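# Separate the phone from its case on the table

## Task

Remove the phone from its case and leave phone and case resting on the table with a gap of at least a finger's width between them; they must stay that way without the robot supporting them, and the grippers must be opened and moved away at the end.

## Robot and tools

Robot: two arms, left_arm and right_arm, each with six revolute joints and a parallel gripper. Joint order per arm: waist, shoulder, elbow, wrist pitch, wrist yaw, wrist roll. Stated joint ranges in radians: waist -2.618 to 3.054, shoulder 0.000 to 3.142, elbow 0.000 to 3.142, wrist pitch -1.571 to 1.571, wrist yaw -1.571 to 1.571, wrist roll -2.094 to 2.094. The true end of each joint may sit up to 0.036 rad either side of the listed value.

Scene frame: origin on the table surface midway between the arms, +x out over the table, +z up, left_arm on the +y side. The arm names do not correspond to image left or right. Gripper frame: fingers extend along its +z axis and close along its y axis; the reported end_effector_position is the point between the finger pads, roughly 1 cm behind the tips.

Tool execute_actions, argument actions: a list holding at most one item. An empty list only reads back the state. An item with rows is a motion: rows is a list of 1 to 15 rows, each row exactly 14 numbers in one combined list for both arms: left_arm waist, shoulder, elbow, wrist pitch, wrist yaw, wrist roll, opening, then the same seven for right_arm. Both arms must always be filled in, even if one should not move (repeat its current values). Joint values are absolute target angles in radians, in the same convention as the printed Joint positions, not offsets. Opening is absolute on a scale from -1 (closed) to +1 (fully open). steps (1 to 15, default 15) is the number of control steps at 1/30 s each; row k is used on step k, and the final row is reused if rows run out. An item with only steps (1 to 300) is a wait: no new command, returns after that many steps since the previous result, counting the time spent replying. Optional pictures (true/false) decides whether camera images come back.

A motion is rejected entirely if a joint target is beyond a listed end by more than 0.036 rad and also farther out than that joint's last reported angle. Targets past a real end are clipped to it and reported with "joint sent to its limit" (possibly referring to an earlier, still running action); missing that line does not prove there is room left.

Motion limits: each step, a joint target is capped at a fixed distance from the measured angle (waist 0.202, shoulder 0.258, elbow 0.238, wrist pitch 0.573, wrist yaw and roll 0.522 rad), and if the commanded pose would move a gripper more than 70 mm from where it is, all that arm's targets are pulled back proportionally. Large moves therefore need several calls. Arms keep heading for the last sent row while you think or wait, until everything has nearly stopped or a step is HELD.

Results: the state line gives, per arm, end_effector_position (m) and end_effector_quat_wxyz in the scene frame; these can be off, more so at long reach. Joint positions and Joint velocities list per arm the six joints (rad, rad/s) and then the finger pad gap (m, m/s; 0.094 m means fully open). grip_measured is the measured opening on the command scale; each gripper's reading may be off by about 1 mm, constantly. HELD marks steps where some or all of your row was not sent. "joint command not followed" means the clearance check altered or blocked joint targets on some steps. MOTOR HOT appears from 75 °C; OVER-TEMPERATURE FAULT reports an arm stopped at 90 °C (10 s pause) or, at 100 °C, an arm whose motors and gripper go limp and drop.

Gripping: the fingers are driven to the opening you write (away from the extremes). To hold something keep commanding below grip_measured: about 0.03 below is firm, less is gentler. Pad force tops out near 50 to 62 N (lower on some grippers, and weaker on parts thinner than about 2 mm); the first contact can spike higher.

Tool zoom_image: camera (cam_head_left, cam_head_right, cam_high, cam_low, cam_left_wrist, cam_right_wrist) and region [x0, y0, x1, y1] in pixels of that camera's last full 504x504 image, top-left is (0, 0), at most 504 by 504. Head, high and low cameras are pinhole with radial distortion; wrist cameras are fisheye.

Tool finished_scene: scene is the number of the current scene; it ends that scene irreversibly, grades it and reports the next task. Replying with no tool call ends everything.

The simulation runs during replies, so long thinking lets arms drift toward the last target and motors heat under load. Loose objects may occasionally get nudged by outside pushes. Avoid: knocking or placing rigid objects off the table, dropping or slamming items, pushing hard into the table or objects, and letting the two arms collide or press on each other. Before finishing, ensure phone and case rest on their own, separated, with grippers open and withdrawn.

Each tool is called after ">>>" in YAML: its name, and indented under it one key for each argument.

## Session

I'll start by looking at the scene.

>>> execute_actions:
  actions: []

Scene clock: 0.00 s of 4200.00 s.
left_arm: end_effector_position=(+0.3523, +0.3121, +0.3978) grip_measured=+1.000 end_effector_quat_wxyz=(+0.412, +0.061, +0.721, +0.555) | right_arm: end_effector_position=(+0.1961, -0.1058, +0.2576) grip_measured=+1.000 end_effector_quat_wxyz=(+0.618, -0.506, +0.573, +0.182)
Joint positions: left_arm=[-0.348  1.386  1.283  0.008 -1.07   0.933  0.094] | right_arm=[-0.092  0.623  0.559 -0.36  -1.145 -0.826  0.094]
Joint velocities: left_arm=[-0.007 -0.002  0.007 -0.037 -0.007 -0.037  0.   ] | right_arm=[-0.012  0.017  0.007 -0.051 -0.037  0.066  0.   ]

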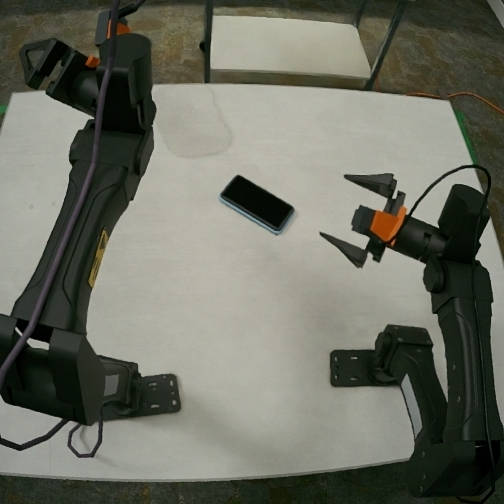

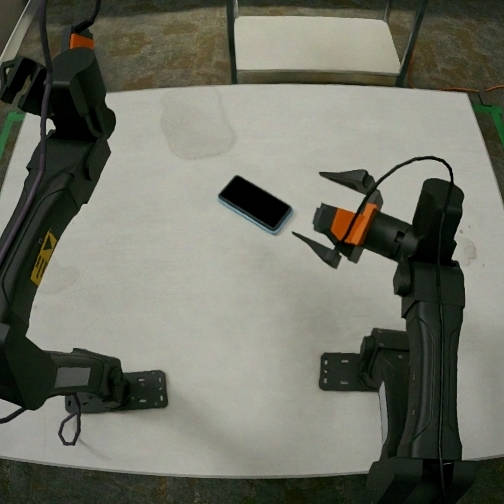

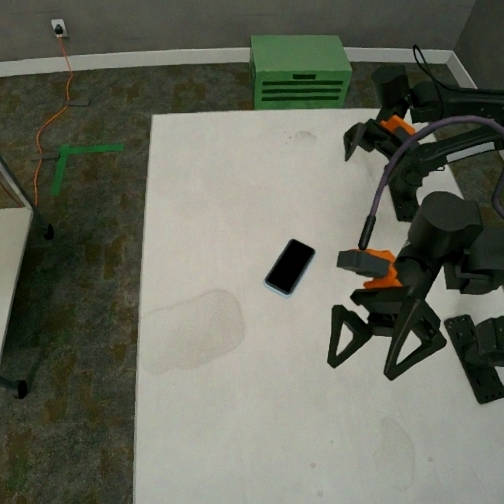

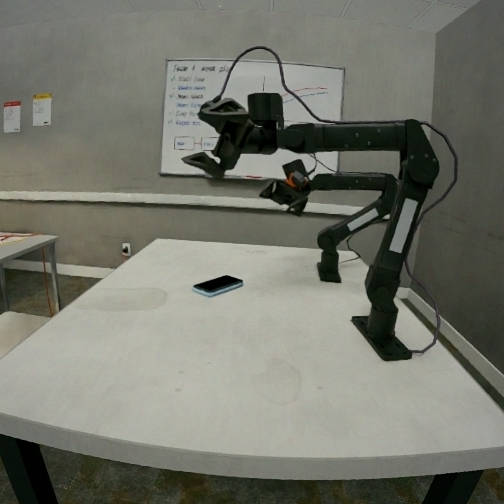

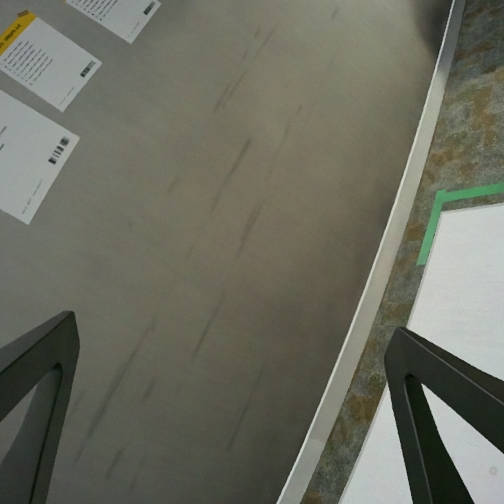

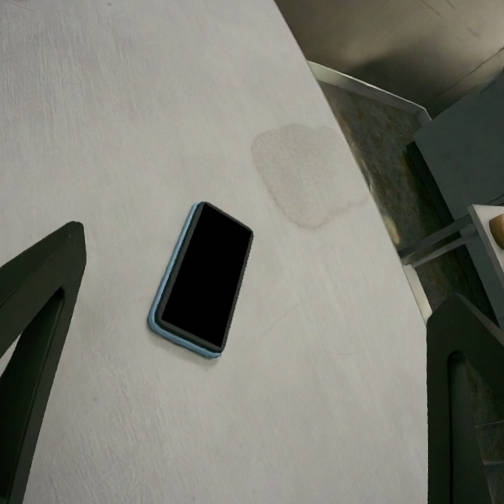

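>>> zoom_image:
  camera: "cam_low"
  region: [170, 255, 270, 315]

>>> zoom_image:
  camera: "cam_right_wrist"
  region: [120, 180, 280, 380]

>>> zoom_image:
  camera: "cam_head_left"
  region: [200, 160, 320, 250]

>>> zoom_image:
  camera: "cam_high"
  region: [240, 220, 340, 320]

Region (170, 255, 270, 315) of cam_low's 504x504 image, scaled by 5.040, with more detail than that image has; it fills the top 302 rows of this view, and the rest is white.

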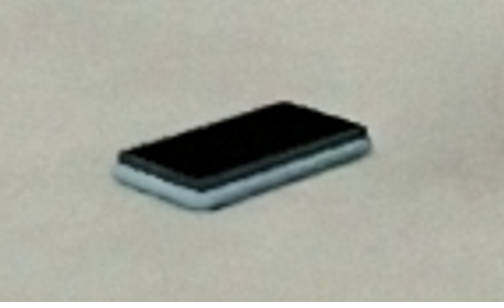

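Region (120, 180, 280, 380) of cam_right_wrist's 504x504 image, scaled by 2.520, with more detail than that image has; it fills the left 403 columns of this view, and the rest is white.

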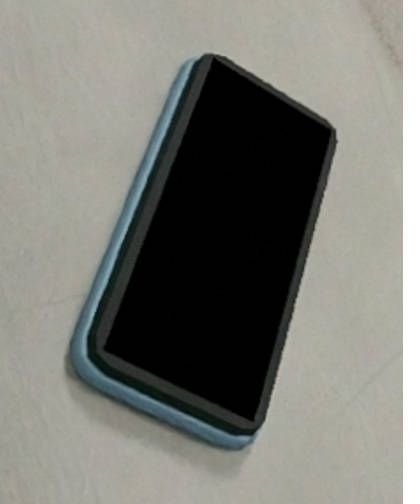

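Region (200, 160, 320, 250) of cam_head_left's 504x504 image, scaled by 4.200, with more detail than that image has; it fills the top 378 rows of this view, and the rest is white.

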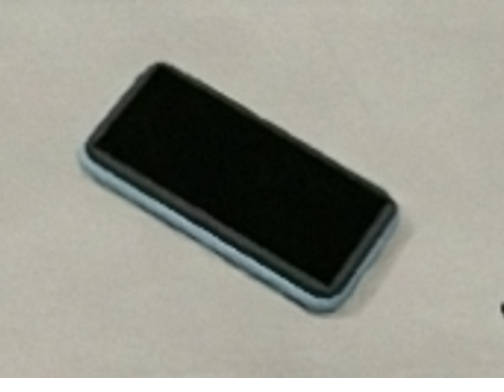

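Region (240, 220, 340, 320) of cam_high's 504x504 image, scaled by 5.040, with more detail than that image has.

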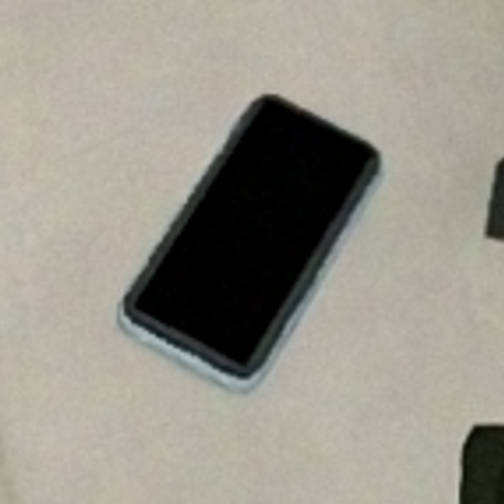

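>>> execute_actions:
  actions:
    - {"rows": [[-0.348, 1.386, 1.283, 0.008, -1.07, 0.933, 1.0, 0.58, 2.2765, 2.1455, -1.44, 0.0, -0.47, 1.0]], "steps": 15}
  pictures: false

>>> execute_actions:
  actions:
    - {"steps": 90}

Scene clock: 120.50 s of 4200.00 s.
left_arm: end_effector_position=(+0.3523, +0.3121, +0.3978) grip_measured=+1.000 end_effector_quat_wxyz=(+0.412, +0.061, +0.720, +0.555) | right_arm: end_effector_position=(+0.3032, -0.0424, +0.1316) grip_measured=+1.000 end_effector_quat_wxyz=(+0.006, -0.478, +0.878, +0.039)
Joint positions: left_arm=[-0.348  1.386  1.283  0.008 -1.07   0.933  0.094] | right_arm=[ 0.584  1.945  1.765 -1.379 -0.078 -0.489  0.094]
Joint velocities: left_arm=[-0.007 -0.002  0.007 -0.051 -0.007  0.081  0.   ] | right_arm=[ 0.022  2.625  2.469 -0.33   0.535  0.007  0.   ]
Steps of this call (steps 1 to 90: nothing new was sent; then 117.00 s passed at rest; steps 91 to 105: all 15 steps of this action). Readings (joint positions):
91: left_arm=[-0.348 1.386 1.283 0.008 -1.070 0.933] | right_arm=[-0.055 0.655 0.602 -0.456 -1.064 -0.773]
92: left_arm=[-0.348 1.386 1.283 0.008 -1.070 0.933] | right_arm=[0.020 0.732 0.678 -0.572 -0.961 -0.714]
94: left_arm=[-0.348 1.386 1.283 0.008 -1.070 0.933] | right_arm=[0.169 0.916 0.847 -0.783 -0.755 -0.627]
98: left_arm=[-0.348 1.386 1.283 0.008 -1.070 0.933] | right_arm=[0.456 1.293 1.180 -1.154 -0.353 -0.536]
105: the state above

Scene clock: 123.50 s of 4200.00 s.
left_arm: end_effector_position=(+0.3523, +0.3121, +0.3978) grip_measured=+1.000 end_effector_quat_wxyz=(+0.412, +0.061, +0.720, +0.555) | right_arm: end_effector_position=(+0.3673, -0.0225, +0.0836) grip_measured=+1.000 end_effector_quat_wxyz=(-0.019, -0.472, +0.881, +0.000)
Joint positions: left_arm=[-0.348  1.386  1.283  0.008 -1.07   0.933  0.094] | right_arm=[ 0.584  2.295  2.116 -1.431 -0.001 -0.476  0.094]
Joint velocities: left_arm=[-0.002 -0.017  0.007  0.022 -0.022 -0.007  0.   ] | right_arm=[-0.002 -0.007 -0.012  0.007  0.022  0.007  0.   ]
Steps of this call (steps 1 to 30: the robot went on to your last target; steps 31 to 90: nothing new was sent). Readings (joint positions):
1: left_arm=[-0.348 1.386 1.283 0.008 -1.070 0.933] | right_arm=[0.584 2.037 1.851 -1.387 -0.062 -0.486]
2: left_arm=[-0.348 1.386 1.283 0.008 -1.070 0.933] | right_arm=[0.584 2.128 1.936 -1.392 -0.049 -0.484]
4: left_arm=[-0.348 1.386 1.283 0.008 -1.070 0.933] | right_arm=[0.584 2.267 2.057 -1.382 -0.031 -0.480]
8: left_arm=[-0.348 1.386 1.283 0.008 -1.070 0.933] | right_arm=[0.584 2.336 2.084 -1.396 -0.011 -0.477]
90: the state above
All arms were judged still, so your last target was given up. Only a new action makes them travel on or press farther. Fingers that are still opening or closing keep moving.

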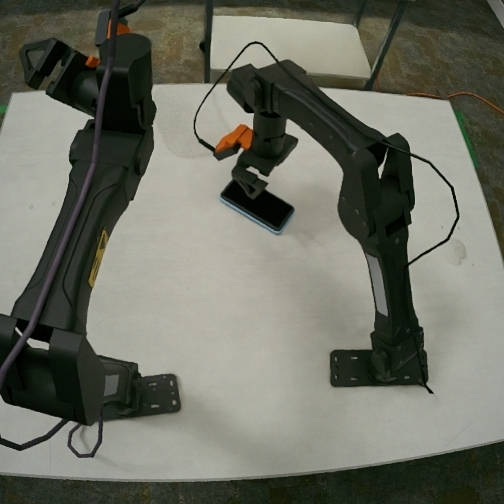

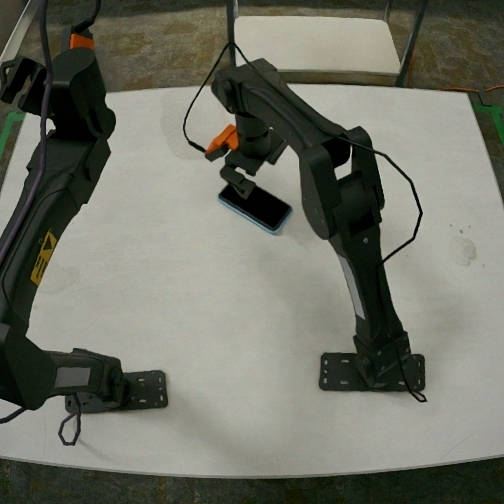

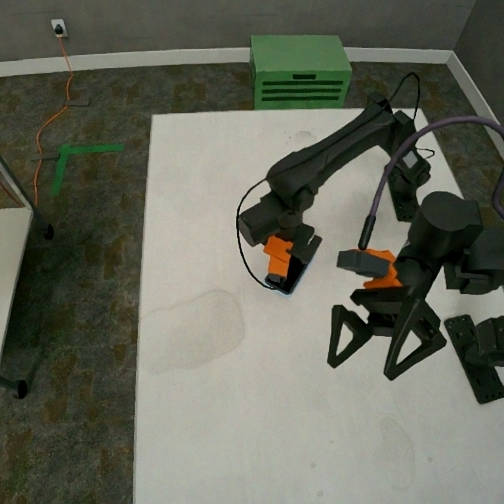

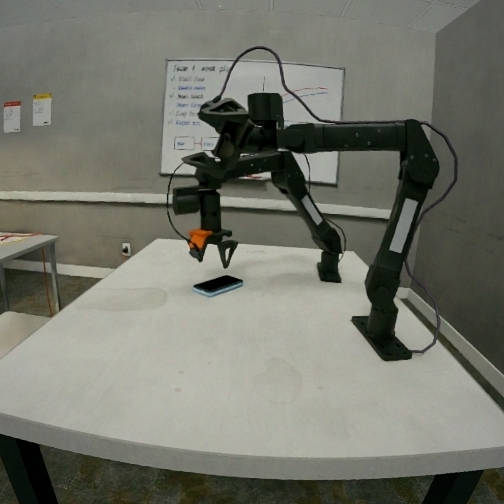

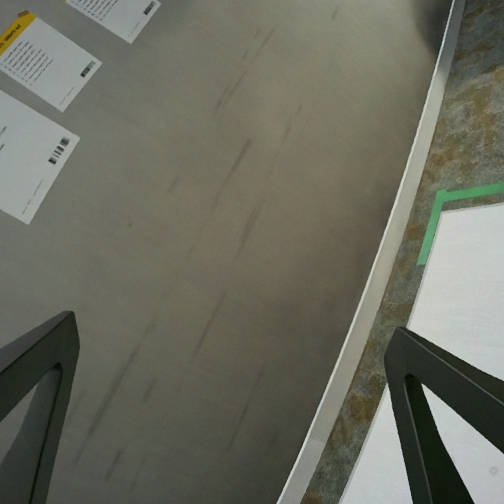

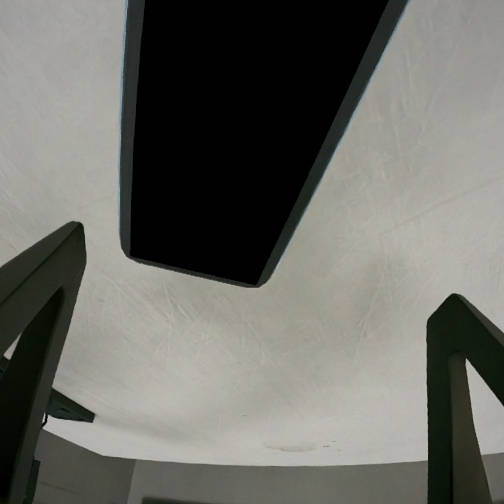

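>>> execute_actions:
  actions:
    - {"rows": [[-0.348, 1.386, 1.283, 0.008, -1.07, 0.933, 1.0, 0.58, 2.239, 1.909, -1.202, 0.0, -0.47, 1.0]], "steps": 15}
  pictures: false

>>> execute_actions:
  actions:
    - {"steps": 45}

Scene clock: 184.30 s of 4200.00 s.
left_arm: end_effector_position=(+0.3523, +0.3121, +0.3978) grip_measured=+1.000 end_effector_quat_wxyz=(+0.412, +0.061, +0.720, +0.555) | right_arm: end_effector_position=(+0.3701, -0.0210, +0.0484) grip_measured=+1.000 end_effector_quat_wxyz=(+0.004, -0.472, +0.882, +0.000)
Joint positions: left_arm=[-0.348  1.386  1.283  0.008 -1.07   0.933  0.094] | right_arm=[ 0.584  2.258  1.915 -1.221 -0.    -0.475  0.094]
Joint velocities: left_arm=[-0.002 -0.012 -0.007 -0.022  0.022  0.007  0.   ] | right_arm=[ 0.012  0.017 -0.017  0.139 -0.022 -0.037  0.   ]
Steps of this call (steps 1 to 90: nothing new was sent; then 57.30 s passed at rest; steps 91 to 105: all 15 steps of this action). Readings (joint positions):
91: left_arm=[-0.348 1.386 1.283 0.008 -1.070 0.933] | right_arm=[0.584 2.281 2.076 -1.389 -0.001 -0.476]
92: left_arm=[-0.348 1.386 1.283 0.008 -1.070 0.933] | right_arm=[0.584 2.260 2.020 -1.344 -0.001 -0.475]
94: left_arm=[-0.348 1.386 1.283 0.008 -1.070 0.933] | right_arm=[0.584 2.250 1.953 -1.306 -0.001 -0.475]
98: left_arm=[-0.348 1.386 1.283 0.008 -1.070 0.933] | right_arm=[0.584 2.258 1.915 -1.258 -0.000 -0.475]
105: the state above

Scene clock: 185.80 s of 4200.00 s.
left_arm: end_effector_position=(+0.3523, +0.3121, +0.3978) grip_measured=+1.000 end_effector_quat_wxyz=(+0.412, +0.061, +0.720, +0.555) | right_arm: end_effector_position=(+0.3718, -0.0201, +0.0484) grip_measured=+1.000 end_effector_quat_wxyz=(+0.007, -0.472, +0.882, +0.000)
Joint positions: left_arm=[-0.348  1.386  1.283  0.008 -1.07   0.933  0.094] | right_arm=[ 0.584  2.258  1.915 -1.213 -0.    -0.475  0.094]
Joint velocities: left_arm=[-0.007  0.002 -0.002 -0.007 -0.037 -0.007  0.   ] | right_arm=[ 0.017 -0.012 -0.012 -0.051 -0.007 -0.066  0.   ]
Steps of this call (steps 1 to 15: the robot went on to your last target; steps 16 to 45: nothing new was sent). Readings (joint positions):
1: left_arm=[-0.348 1.386 1.283 0.008 -1.070 0.933] | right_arm=[0.584 2.258 1.915 -1.219 -0.000 -0.475]
2: left_arm=[-0.348 1.386 1.283 0.008 -1.070 0.933] | right_arm=[0.584 2.258 1.915 -1.218 -0.000 -0.475]
4: left_arm=[-0.348 1.386 1.283 0.008 -1.070 0.933] | right_arm=[0.584 2.258 1.915 -1.216 -0.000 -0.475]
8: left_arm=[-0.348 1.386 1.283 0.008 -1.070 0.933] | right_arm=[0.584 2.258 1.915 -1.214 -0.000 -0.475]
45: the state above
All arms were judged still, so your last target was given up. Only a new action makes them travel on or press farther. Fingers that are still opening or closing keep moving.

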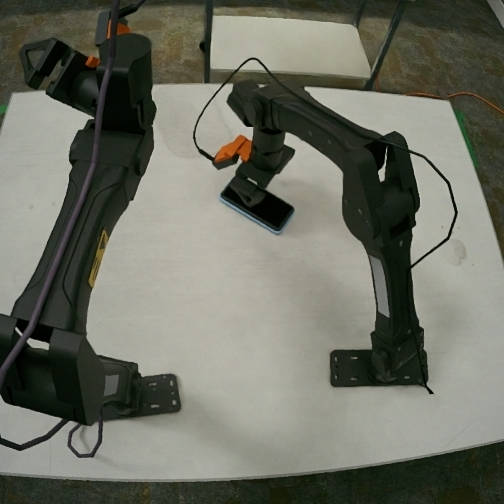

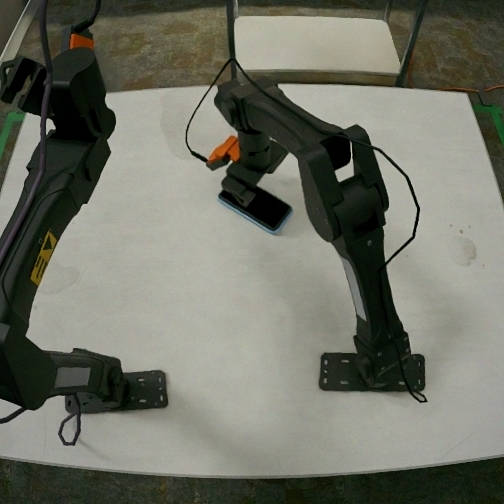

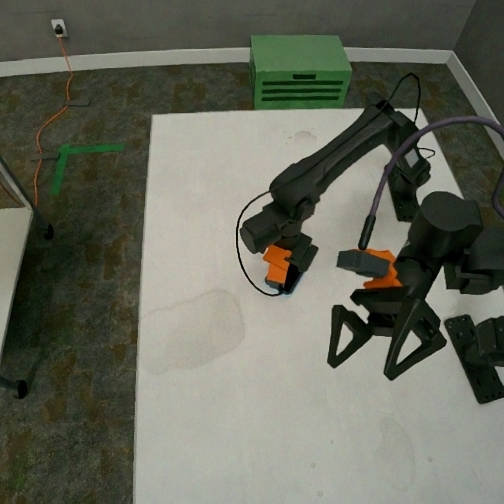

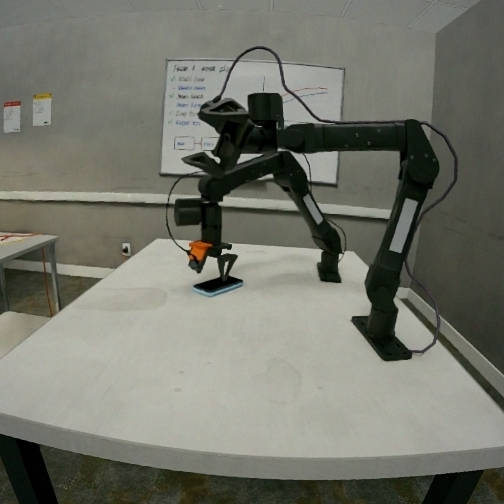

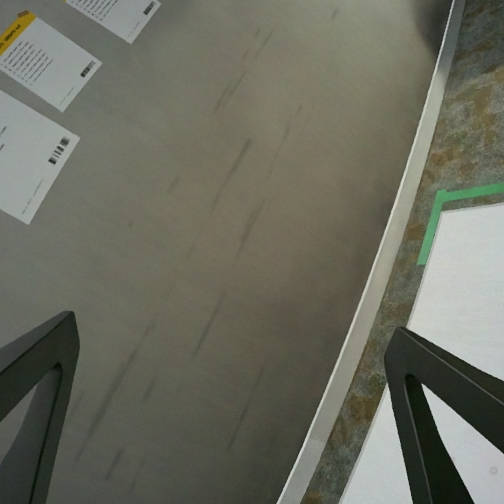

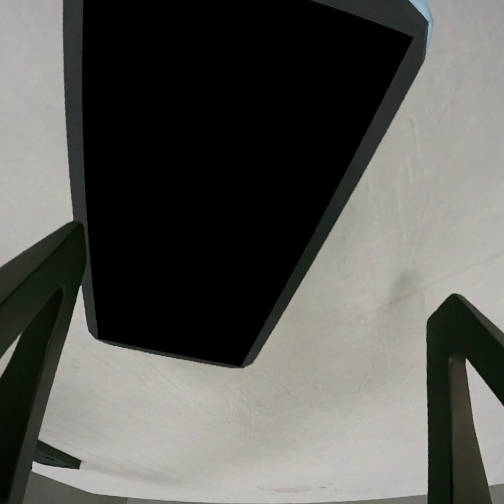

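>>> execute_actions:
  actions:
    - {"rows": [[-0.348, 1.386, 1.283, 0.008, -1.07, 0.933, 1.0, 0.604, 2.1475, 1.746, -1.145, 0.0, -0.448, 1.0]], "steps": 15}
  pictures: false

>>> execute_actions:
  actions:
    - {"steps": 30}

Scene clock: 234.87 s of 4200.00 s.
left_arm: end_effector_position=(+0.3523, +0.3121, +0.3978) grip_measured=+1.000 end_effector_quat_wxyz=(+0.412, +0.061, +0.720, +0.555) | right_arm: end_effector_position=(+0.3478, -0.0270, +0.0429) grip_measured=+1.000 end_effector_quat_wxyz=(-0.002, -0.469, +0.883, -0.000)
Joint positions: left_arm=[-0.348  1.386  1.283  0.008 -1.07   0.933  0.094] | right_arm=[ 0.597  2.177  1.761 -1.158  0.    -0.455  0.094]
Joint velocities: left_arm=[-0.017  0.017 -0.027 -0.007 -0.022  0.007  0.   ] | right_arm=[-0.032  0.002  0.002  0.066  0.007  0.037  0.   ]
Steps of this call (steps 1 to 90: nothing new was sent; then 45.57 s passed at rest; steps 91 to 105: all 15 steps of this action). Readings (joint positions):
91: left_arm=[-0.348 1.386 1.283 0.008 -1.070 0.933] | right_arm=[0.584 2.242 1.883 -1.186 -0.000 -0.472]
92: left_arm=[-0.348 1.386 1.283 0.008 -1.070 0.933] | right_arm=[0.586 2.217 1.835 -1.168 0.000 -0.468]
94: left_arm=[-0.348 1.386 1.283 0.008 -1.070 0.933] | right_arm=[0.590 2.185 1.776 -1.173 0.000 -0.463]
98: left_arm=[-0.348 1.386 1.283 0.008 -1.070 0.933] | right_arm=[0.597 2.177 1.761 -1.169 0.000 -0.458]
105: the state above

Scene clock: 235.87 s of 4200.00 s.
left_arm: end_effector_position=(+0.3523, +0.3121, +0.3978) grip_measured=+1.000 end_effector_quat_wxyz=(+0.412, +0.061, +0.720, +0.555) | right_arm: end_effector_position=(+0.3483, -0.0267, +0.0429) grip_measured=+1.000 end_effector_quat_wxyz=(-0.001, -0.469, +0.883, -0.000)
Joint positions: left_arm=[-0.348  1.386  1.283  0.008 -1.07   0.933  0.094] | right_arm=[ 0.597  2.177  1.761 -1.156  0.    -0.454  0.094]
Joint velocities: left_arm=[-0.002  0.007  0.002 -0.007 -0.081  0.022  0.   ] | right_arm=[-0.017 -0.007  0.012 -0.007  0.081  0.037  0.   ]
Steps of this call (steps 1 to 15: the robot went on to your last target; steps 16 to 30: nothing new was sent). Readings (joint positions):
1: left_arm=[-0.348 1.386 1.283 0.008 -1.070 0.933] | right_arm=[0.597 2.177 1.761 -1.158 0.000 -0.455]
2: left_arm=[-0.348 1.386 1.283 0.008 -1.070 0.933] | right_arm=[0.597 2.177 1.761 -1.158 0.000 -0.455]
4: left_arm=[-0.348 1.386 1.283 0.008 -1.070 0.933] | right_arm=[0.597 2.177 1.761 -1.157 0.000 -0.454]
8: left_arm=[-0.348 1.386 1.283 0.008 -1.070 0.933] | right_arm=[0.597 2.177 1.761 -1.157 0.000 -0.454]
30: the state above
All arms were judged still, so your last target was given up. Only a new action makes them travel on or press farther. Fingers that are still opening or closing keep moving.

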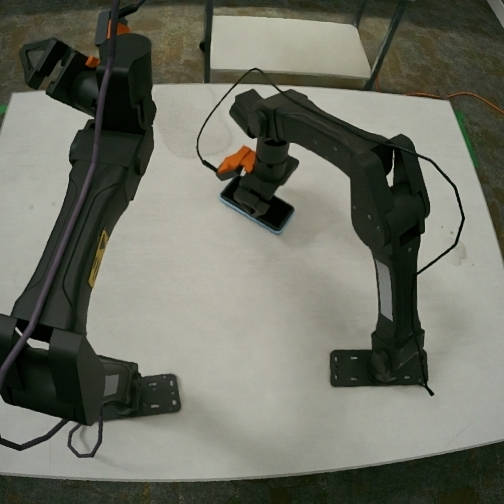

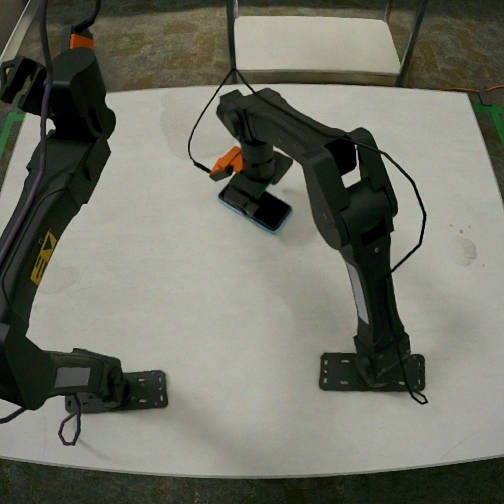

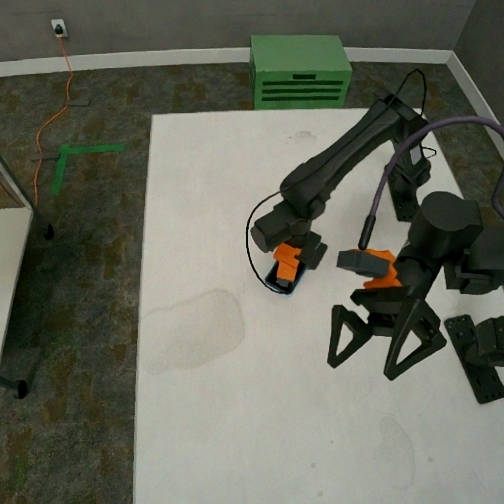

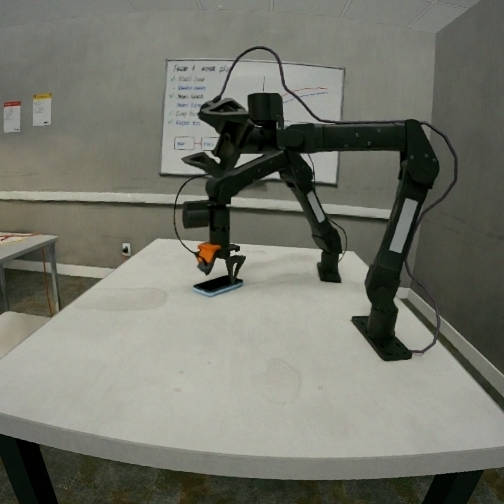

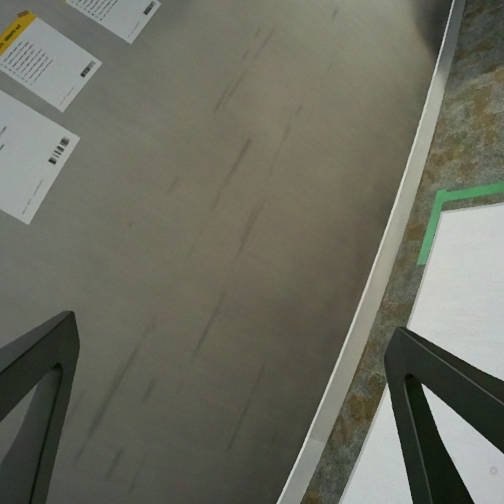

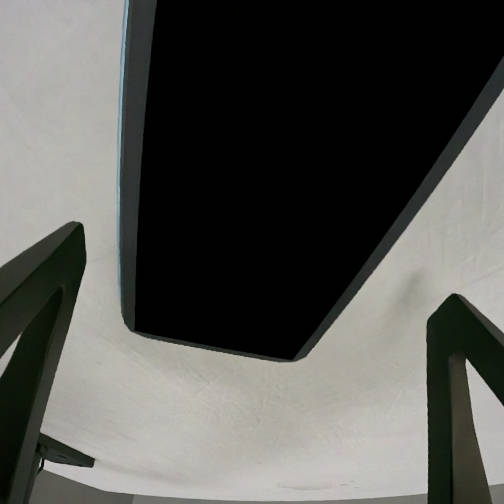

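>>> zoom_image:
  camera: "cam_head_left"
  region: [190, 130, 330, 250]

>>> zoom_image:
  camera: "cam_low"
  region: [160, 220, 280, 310]

Region (190, 130, 330, 250) of cam_head_left's 504x504 image, scaled by 3.600, with more detail than that image has; it fills the top 432 rows of this view, and the rest is white.

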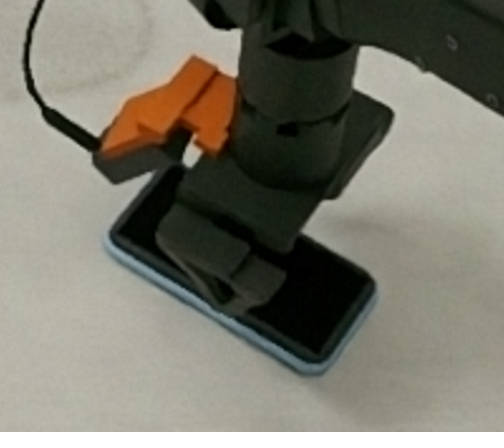

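Region (160, 220, 280, 310) of cam_low's 504x504 image, scaled by 4.200, with more detail than that image has; it fills the top 378 rows of this view, and the rest is white.

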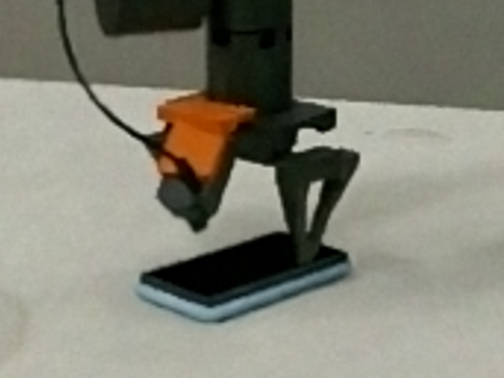

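>>> execute_actions:
  actions:
    - {"rows": [[-0.348, 1.386, 1.283, 0.008, -1.07, 0.933, 1.0, 0.611, 2.166, 1.687, -1.073, 0.0, -0.442, 1.0]], "steps": 15}
  pictures: false

>>> execute_actions:
  actions:
    - {"steps": 30}

Scene clock: 284.47 s of 4200.00 s.
left_arm: end_effector_position=(+0.3523, +0.3121, +0.3978) grip_measured=+1.000 end_effector_quat_wxyz=(+0.412, +0.061, +0.720, +0.555) | right_arm: end_effector_position=(+0.3462, -0.0255, +0.0290) grip_measured=+1.000 end_effector_quat_wxyz=(+0.004, -0.468, +0.884, +0.000)
Joint positions: left_arm=[-0.348  1.386  1.283  0.008 -1.07   0.933  0.094] | right_arm=[ 0.602  2.173  1.698 -1.087  0.    -0.448  0.094]
Joint velocities: left_arm=[-0.012  0.007 -0.017  0.007 -0.037 -0.037  0.   ] | right_arm=[ 0.007 -0.012  0.022  0.022  0.037  0.022  0.   ]
Steps of this call (steps 1 to 90: nothing new was sent; then 45.10 s passed at rest; steps 91 to 105: all 15 steps of this action). Readings (joint positions):
91: left_arm=[-0.348 1.386 1.283 0.008 -1.070 0.933] | right_arm=[0.598 2.176 1.751 -1.143 0.000 -0.453]
92: left_arm=[-0.348 1.386 1.283 0.008 -1.070 0.933] | right_arm=[0.598 2.173 1.737 -1.128 0.000 -0.452]
94: left_arm=[-0.348 1.386 1.283 0.008 -1.070 0.933] | right_arm=[0.600 2.173 1.713 -1.111 0.000 -0.451]
98: left_arm=[-0.348 1.386 1.283 0.008 -1.070 0.933] | right_arm=[0.602 2.173 1.698 -1.101 0.000 -0.449]
105: the state above

Scene clock: 285.47 s of 4200.00 s.
left_arm: end_effector_position=(+0.3523, +0.3121, +0.3978) grip_measured=+1.000 end_effector_quat_wxyz=(+0.412, +0.061, +0.720, +0.555) | right_arm: end_effector_position=(+0.3468, -0.0252, +0.0290) grip_measured=+1.000 end_effector_quat_wxyz=(+0.006, -0.468, +0.884, +0.000)
Joint positions: left_arm=[-0.348  1.386  1.283  0.008 -1.07   0.933  0.094] | right_arm=[ 0.602  2.173  1.698 -1.084  0.    -0.448  0.094]
Joint velocities: left_arm=[-0.012 -0.007 -0.002 -0.022  0.022  0.022  0.   ] | right_arm=[ 0.002  0.007 -0.017 -0.051  0.037  0.022  0.   ]
Steps of this call (steps 1 to 15: the robot went on to your last target; steps 16 to 30: nothing new was sent). Readings (joint positions):
1: left_arm=[-0.348 1.386 1.283 0.008 -1.070 0.933] | right_arm=[0.602 2.173 1.698 -1.086 0.000 -0.448]
2: left_arm=[-0.348 1.386 1.283 0.008 -1.070 0.933] | right_arm=[0.602 2.173 1.698 -1.086 0.000 -0.448]
4: left_arm=[-0.348 1.386 1.283 0.008 -1.070 0.933] | right_arm=[0.602 2.173 1.698 -1.085 0.000 -0.448]
8: left_arm=[-0.348 1.386 1.283 0.008 -1.070 0.933] | right_arm=[0.602 2.173 1.698 -1.085 0.000 -0.448]
30: the state above
All arms were judged still, so your last target was given up. Only a new action makes them travel on or press farther. Fingers that are still opening or closing keep moving.

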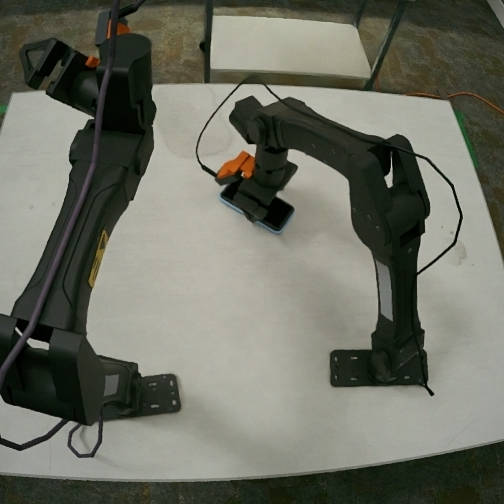

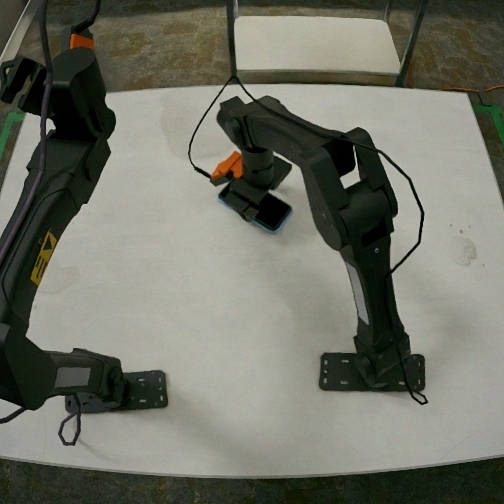

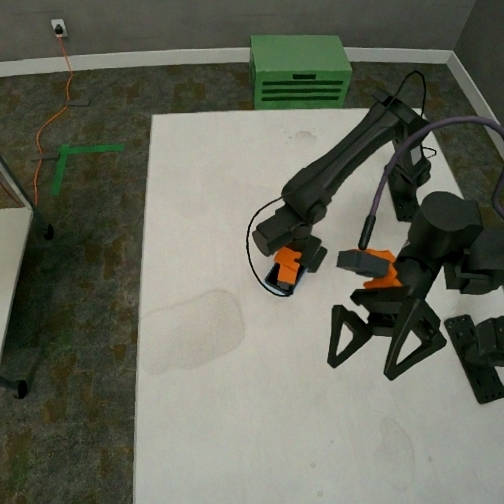

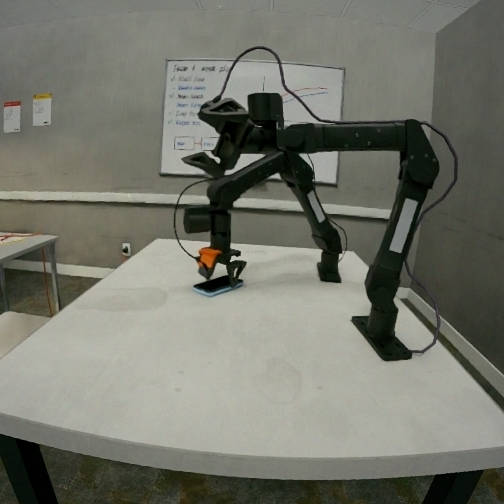

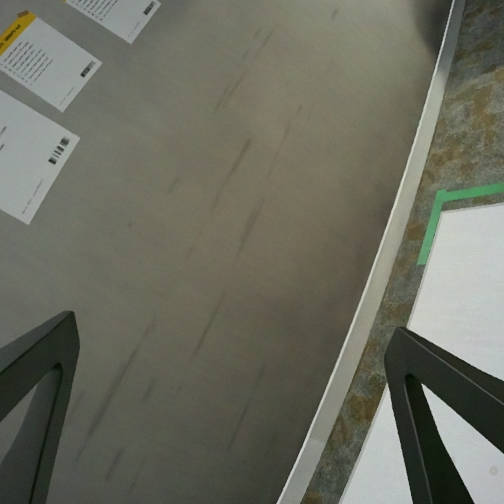

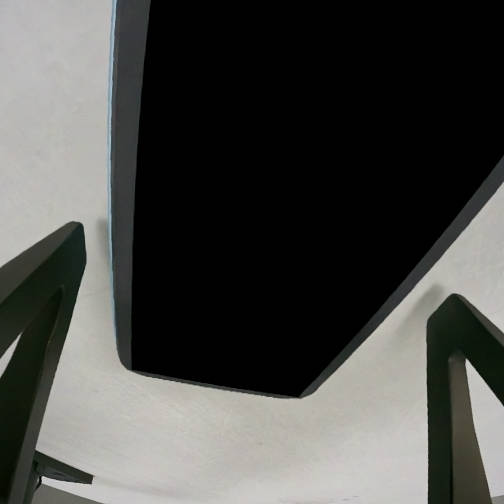

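>>> zoom_image:
  camera: "cam_low"
  region: [180, 250, 260, 305]

>>> zoom_image:
  camera: "cam_head_right"
  region: [200, 160, 310, 250]

Region (180, 250, 260, 305) of cam_low's 504x504 image, scaled by 6.300, with more detail than that image has; it fills the top 346 rows of this view, and the rest is white.

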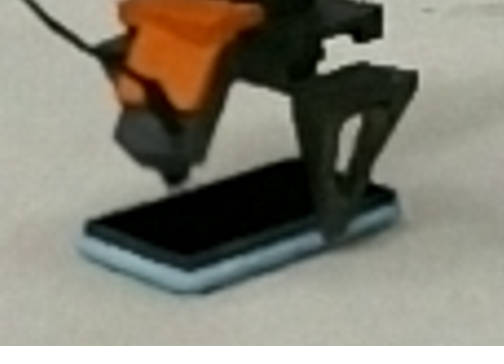

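Region (200, 160, 310, 250) of cam_head_right's 504x504 image, scaled by 4.582, with more detail than that image has; it fills the top 412 rows of this view, and the rest is white.

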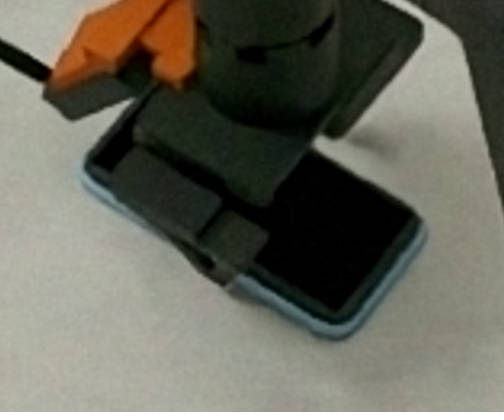

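>>> execute_actions:
  actions:
    - {"rows": [[-0.348, 1.386, 1.283, 0.008, -1.07, 0.933, 1.0, 0.611, 2.183, 1.687, -1.073, 0.0, -0.442, 1.0]], "steps": 15}
  pictures: false

>>> execute_actions:
  actions:
    - {"steps": 15}
  pictures: false

Scene clock: 314.57 s of 4200.00 s.
left_arm: end_effector_position=(+0.3523, +0.3121, +0.3978) grip_measured=+1.000 end_effector_quat_wxyz=(+0.412, +0.061, +0.720, +0.555) | right_arm: end_effector_position=(+0.3468, -0.0252, +0.0290) grip_measured=+1.000 end_effector_quat_wxyz=(+0.006, -0.468, +0.884, +0.000)
Joint positions: left_arm=[-0.348  1.386  1.283  0.008 -1.07   0.933  0.094] | right_arm=[ 0.602  2.173  1.698 -1.084  0.    -0.448  0.094]
Joint velocities: left_arm=[ 0.007 -0.002 -0.027  0.037 -0.022 -0.051  0.   ] | right_arm=[ 0.002 -0.012  0.002  0.022 -0.051  0.007  0.   ]
Steps of this call (steps 1 to 90: nothing new was sent; then 25.60 s passed at rest; steps 91 to 105: all 15 steps of this action). Readings (joint positions):
91: left_arm=[-0.348 1.386 1.283 0.008 -1.070 0.933] | right_arm=[0.602 2.173 1.698 -1.084 0.000 -0.448]
92: left_arm=[-0.348 1.386 1.283 0.008 -1.070 0.933] | right_arm=[0.602 2.173 1.698 -1.084 0.000 -0.448]
94: left_arm=[-0.348 1.386 1.283 0.008 -1.070 0.933] | right_arm=[0.602 2.173 1.698 -1.084 0.000 -0.448]
98: left_arm=[-0.348 1.386 1.283 0.008 -1.070 0.933] | right_arm=[0.602 2.173 1.698 -1.084 0.000 -0.448]
105: the state above

Scene clock: 315.07 s of 4200.00 s.
left_arm: end_effector_position=(+0.3523, +0.3121, +0.3978) grip_measured=+1.000 end_effector_quat_wxyz=(+0.412, +0.061, +0.720, +0.555) | right_arm: end_effector_position=(+0.3468, -0.0252, +0.0290) grip_measured=+1.000 end_effector_quat_wxyz=(+0.006, -0.468, +0.884, +0.000)
Joint positions: left_arm=[-0.348  1.386  1.283  0.008 -1.07   0.934  0.094] | right_arm=[ 0.602  2.173  1.698 -1.084  0.    -0.448  0.094]
Joint velocities: left_arm=[ 0.002 -0.007  0.012 -0.007 -0.007 -0.037  0.   ] | right_arm=[-0.017 -0.017  0.007 -0.022 -0.037 -0.081  0.   ]
Steps of this call (steps 1 to 15: the robot went on to your last target). Readings (joint positions):
1: left_arm=[-0.348 1.386 1.283 0.008 -1.070 0.933] | right_arm=[0.602 2.173 1.698 -1.084 0.000 -0.448]
2: left_arm=[-0.348 1.386 1.283 0.008 -1.070 0.933] | right_arm=[0.602 2.173 1.698 -1.084 0.000 -0.448]
4: left_arm=[-0.348 1.386 1.283 0.008 -1.070 0.933] | right_arm=[0.602 2.173 1.698 -1.084 0.000 -0.448]
8: left_arm=[-0.348 1.386 1.283 0.008 -1.070 0.933] | right_arm=[0.602 2.173 1.698 -1.084 0.000 -0.448]
15: the state above
All arms were judged still, so your last target was given up. Only a new action makes them travel on or press farther. Fingers that are still opening or closing keep moving.

>>> execute_actions:
  actions:
    - {"rows": [[-0.348, 1.386, 1.283, 0.008, -1.07, 0.933, 1.0, 0.611, 2.175, 1.663, -1.061, 0.0, -0.442, 1.0]], "steps": 15}
  pictures: false

>>> execute_actions:
  actions:
    - {"steps": 15}

Scene clock: 330.87 s of 4200.00 s.
left_arm: end_effector_position=(+0.3523, +0.3121, +0.3978) grip_measured=+1.000 end_effector_quat_wxyz=(+0.412, +0.061, +0.720, +0.555) | right_arm: end_effector_position=(+0.3440, -0.0268, +0.0241) grip_measured=+1.000 end_effector_quat_wxyz=(+0.002, -0.468, +0.884, -0.000)
Joint positions: left_arm=[-0.348  1.386  1.283  0.008 -1.07   0.934  0.094] | right_arm=[ 0.602  2.173  1.679 -1.073  0.    -0.448  0.094]
Joint velocities: left_arm=[-0.002  0.002  0.017 -0.095  0.007  0.037  0.   ] | right_arm=[-0.022  0.007 -0.002  0.007 -0.066  0.051  0.   ]
Steps of this call (steps 1 to 90: nothing new was sent; then 12.30 s passed at rest; steps 91 to 105: all 15 steps of this action). Readings (joint positions):
91: left_arm=[-0.348 1.386 1.283 0.008 -1.070 0.934] | right_arm=[0.602 2.173 1.696 -1.081 0.000 -0.448]
92: left_arm=[-0.348 1.386 1.283 0.008 -1.070 0.934] | right_arm=[0.602 2.173 1.692 -1.078 0.000 -0.448]
94: left_arm=[-0.348 1.386 1.283 0.008 -1.070 0.934] | right_arm=[0.602 2.173 1.684 -1.075 0.000 -0.448]
98: left_arm=[-0.348 1.386 1.283 0.008 -1.070 0.934] | right_arm=[0.602 2.173 1.679 -1.075 0.000 -0.448]
105: the state above

Scene clock: 331.37 s of 4200.00 s.
left_arm: end_effector_position=(+0.3523, +0.3121, +0.3978) grip_measured=+1.000 end_effector_quat_wxyz=(+0.412, +0.061, +0.720, +0.555) | right_arm: end_effector_position=(+0.3441, -0.0268, +0.0241) grip_measured=+1.000 end_effector_quat_wxyz=(+0.002, -0.468, +0.884, -0.000)
Joint positions: left_arm=[-0.348  1.386  1.283  0.008 -1.07   0.934  0.094] | right_arm=[ 0.602  2.173  1.679 -1.072  0.    -0.448  0.094]
Joint velocities: left_arm=[ 0.017  0.017 -0.012 -0.022 -0.007 -0.125  0.   ] | right_arm=[ 0.002  0.007  0.007 -0.022 -0.022 -0.022  0.   ]
Steps of this call (steps 1 to 15: the robot went on to your last target). Readings (joint positions):
1: left_arm=[-0.348 1.386 1.283 0.008 -1.070 0.934] | right_arm=[0.602 2.173 1.679 -1.073 0.000 -0.448]
2: left_arm=[-0.348 1.386 1.283 0.008 -1.070 0.934] | right_arm=[0.602 2.173 1.679 -1.073 0.000 -0.448]
4: left_arm=[-0.348 1.386 1.283 0.008 -1.070 0.934] | right_arm=[0.602 2.173 1.679 -1.072 0.000 -0.448]
8: left_arm=[-0.348 1.386 1.283 0.008 -1.070 0.934] | right_arm=[0.602 2.173 1.679 -1.072 0.000 -0.448]
15: the state above
All arms were judged still, so your last target was given up. Only a new action makes them travel on or press farther. Fingers that are still opening or closing keep moving.

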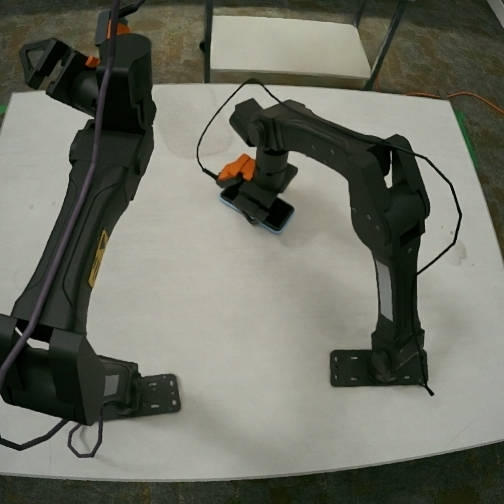

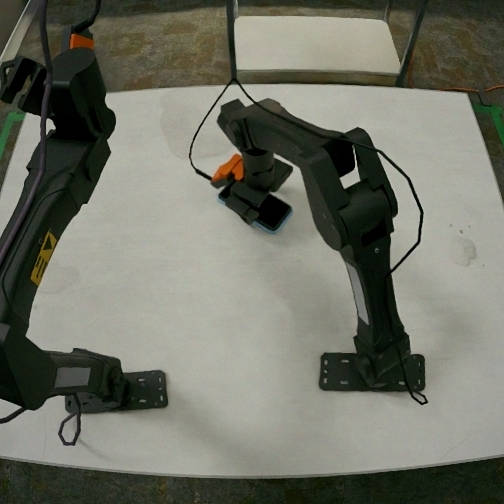

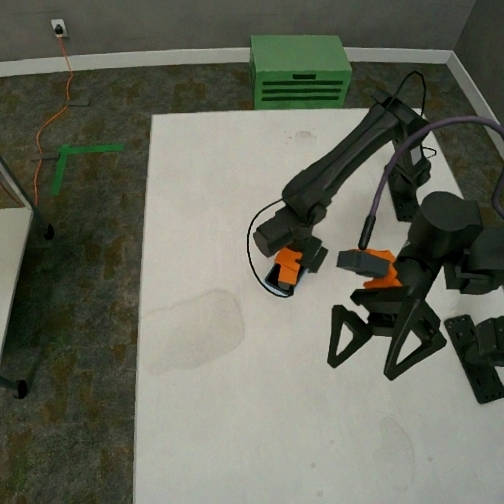

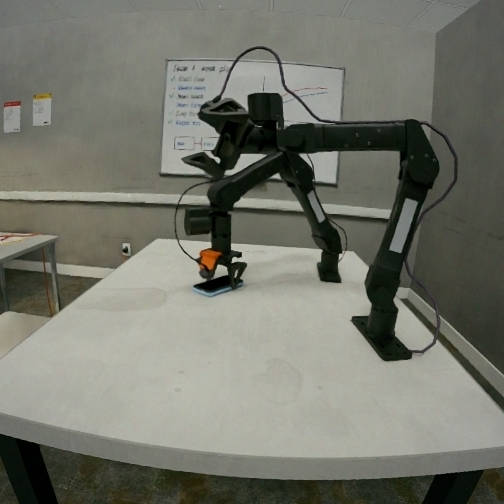

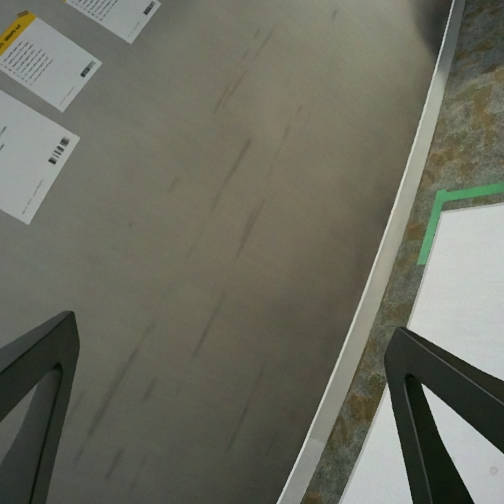

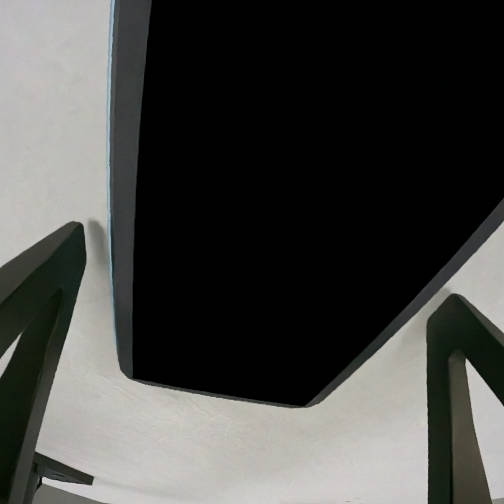

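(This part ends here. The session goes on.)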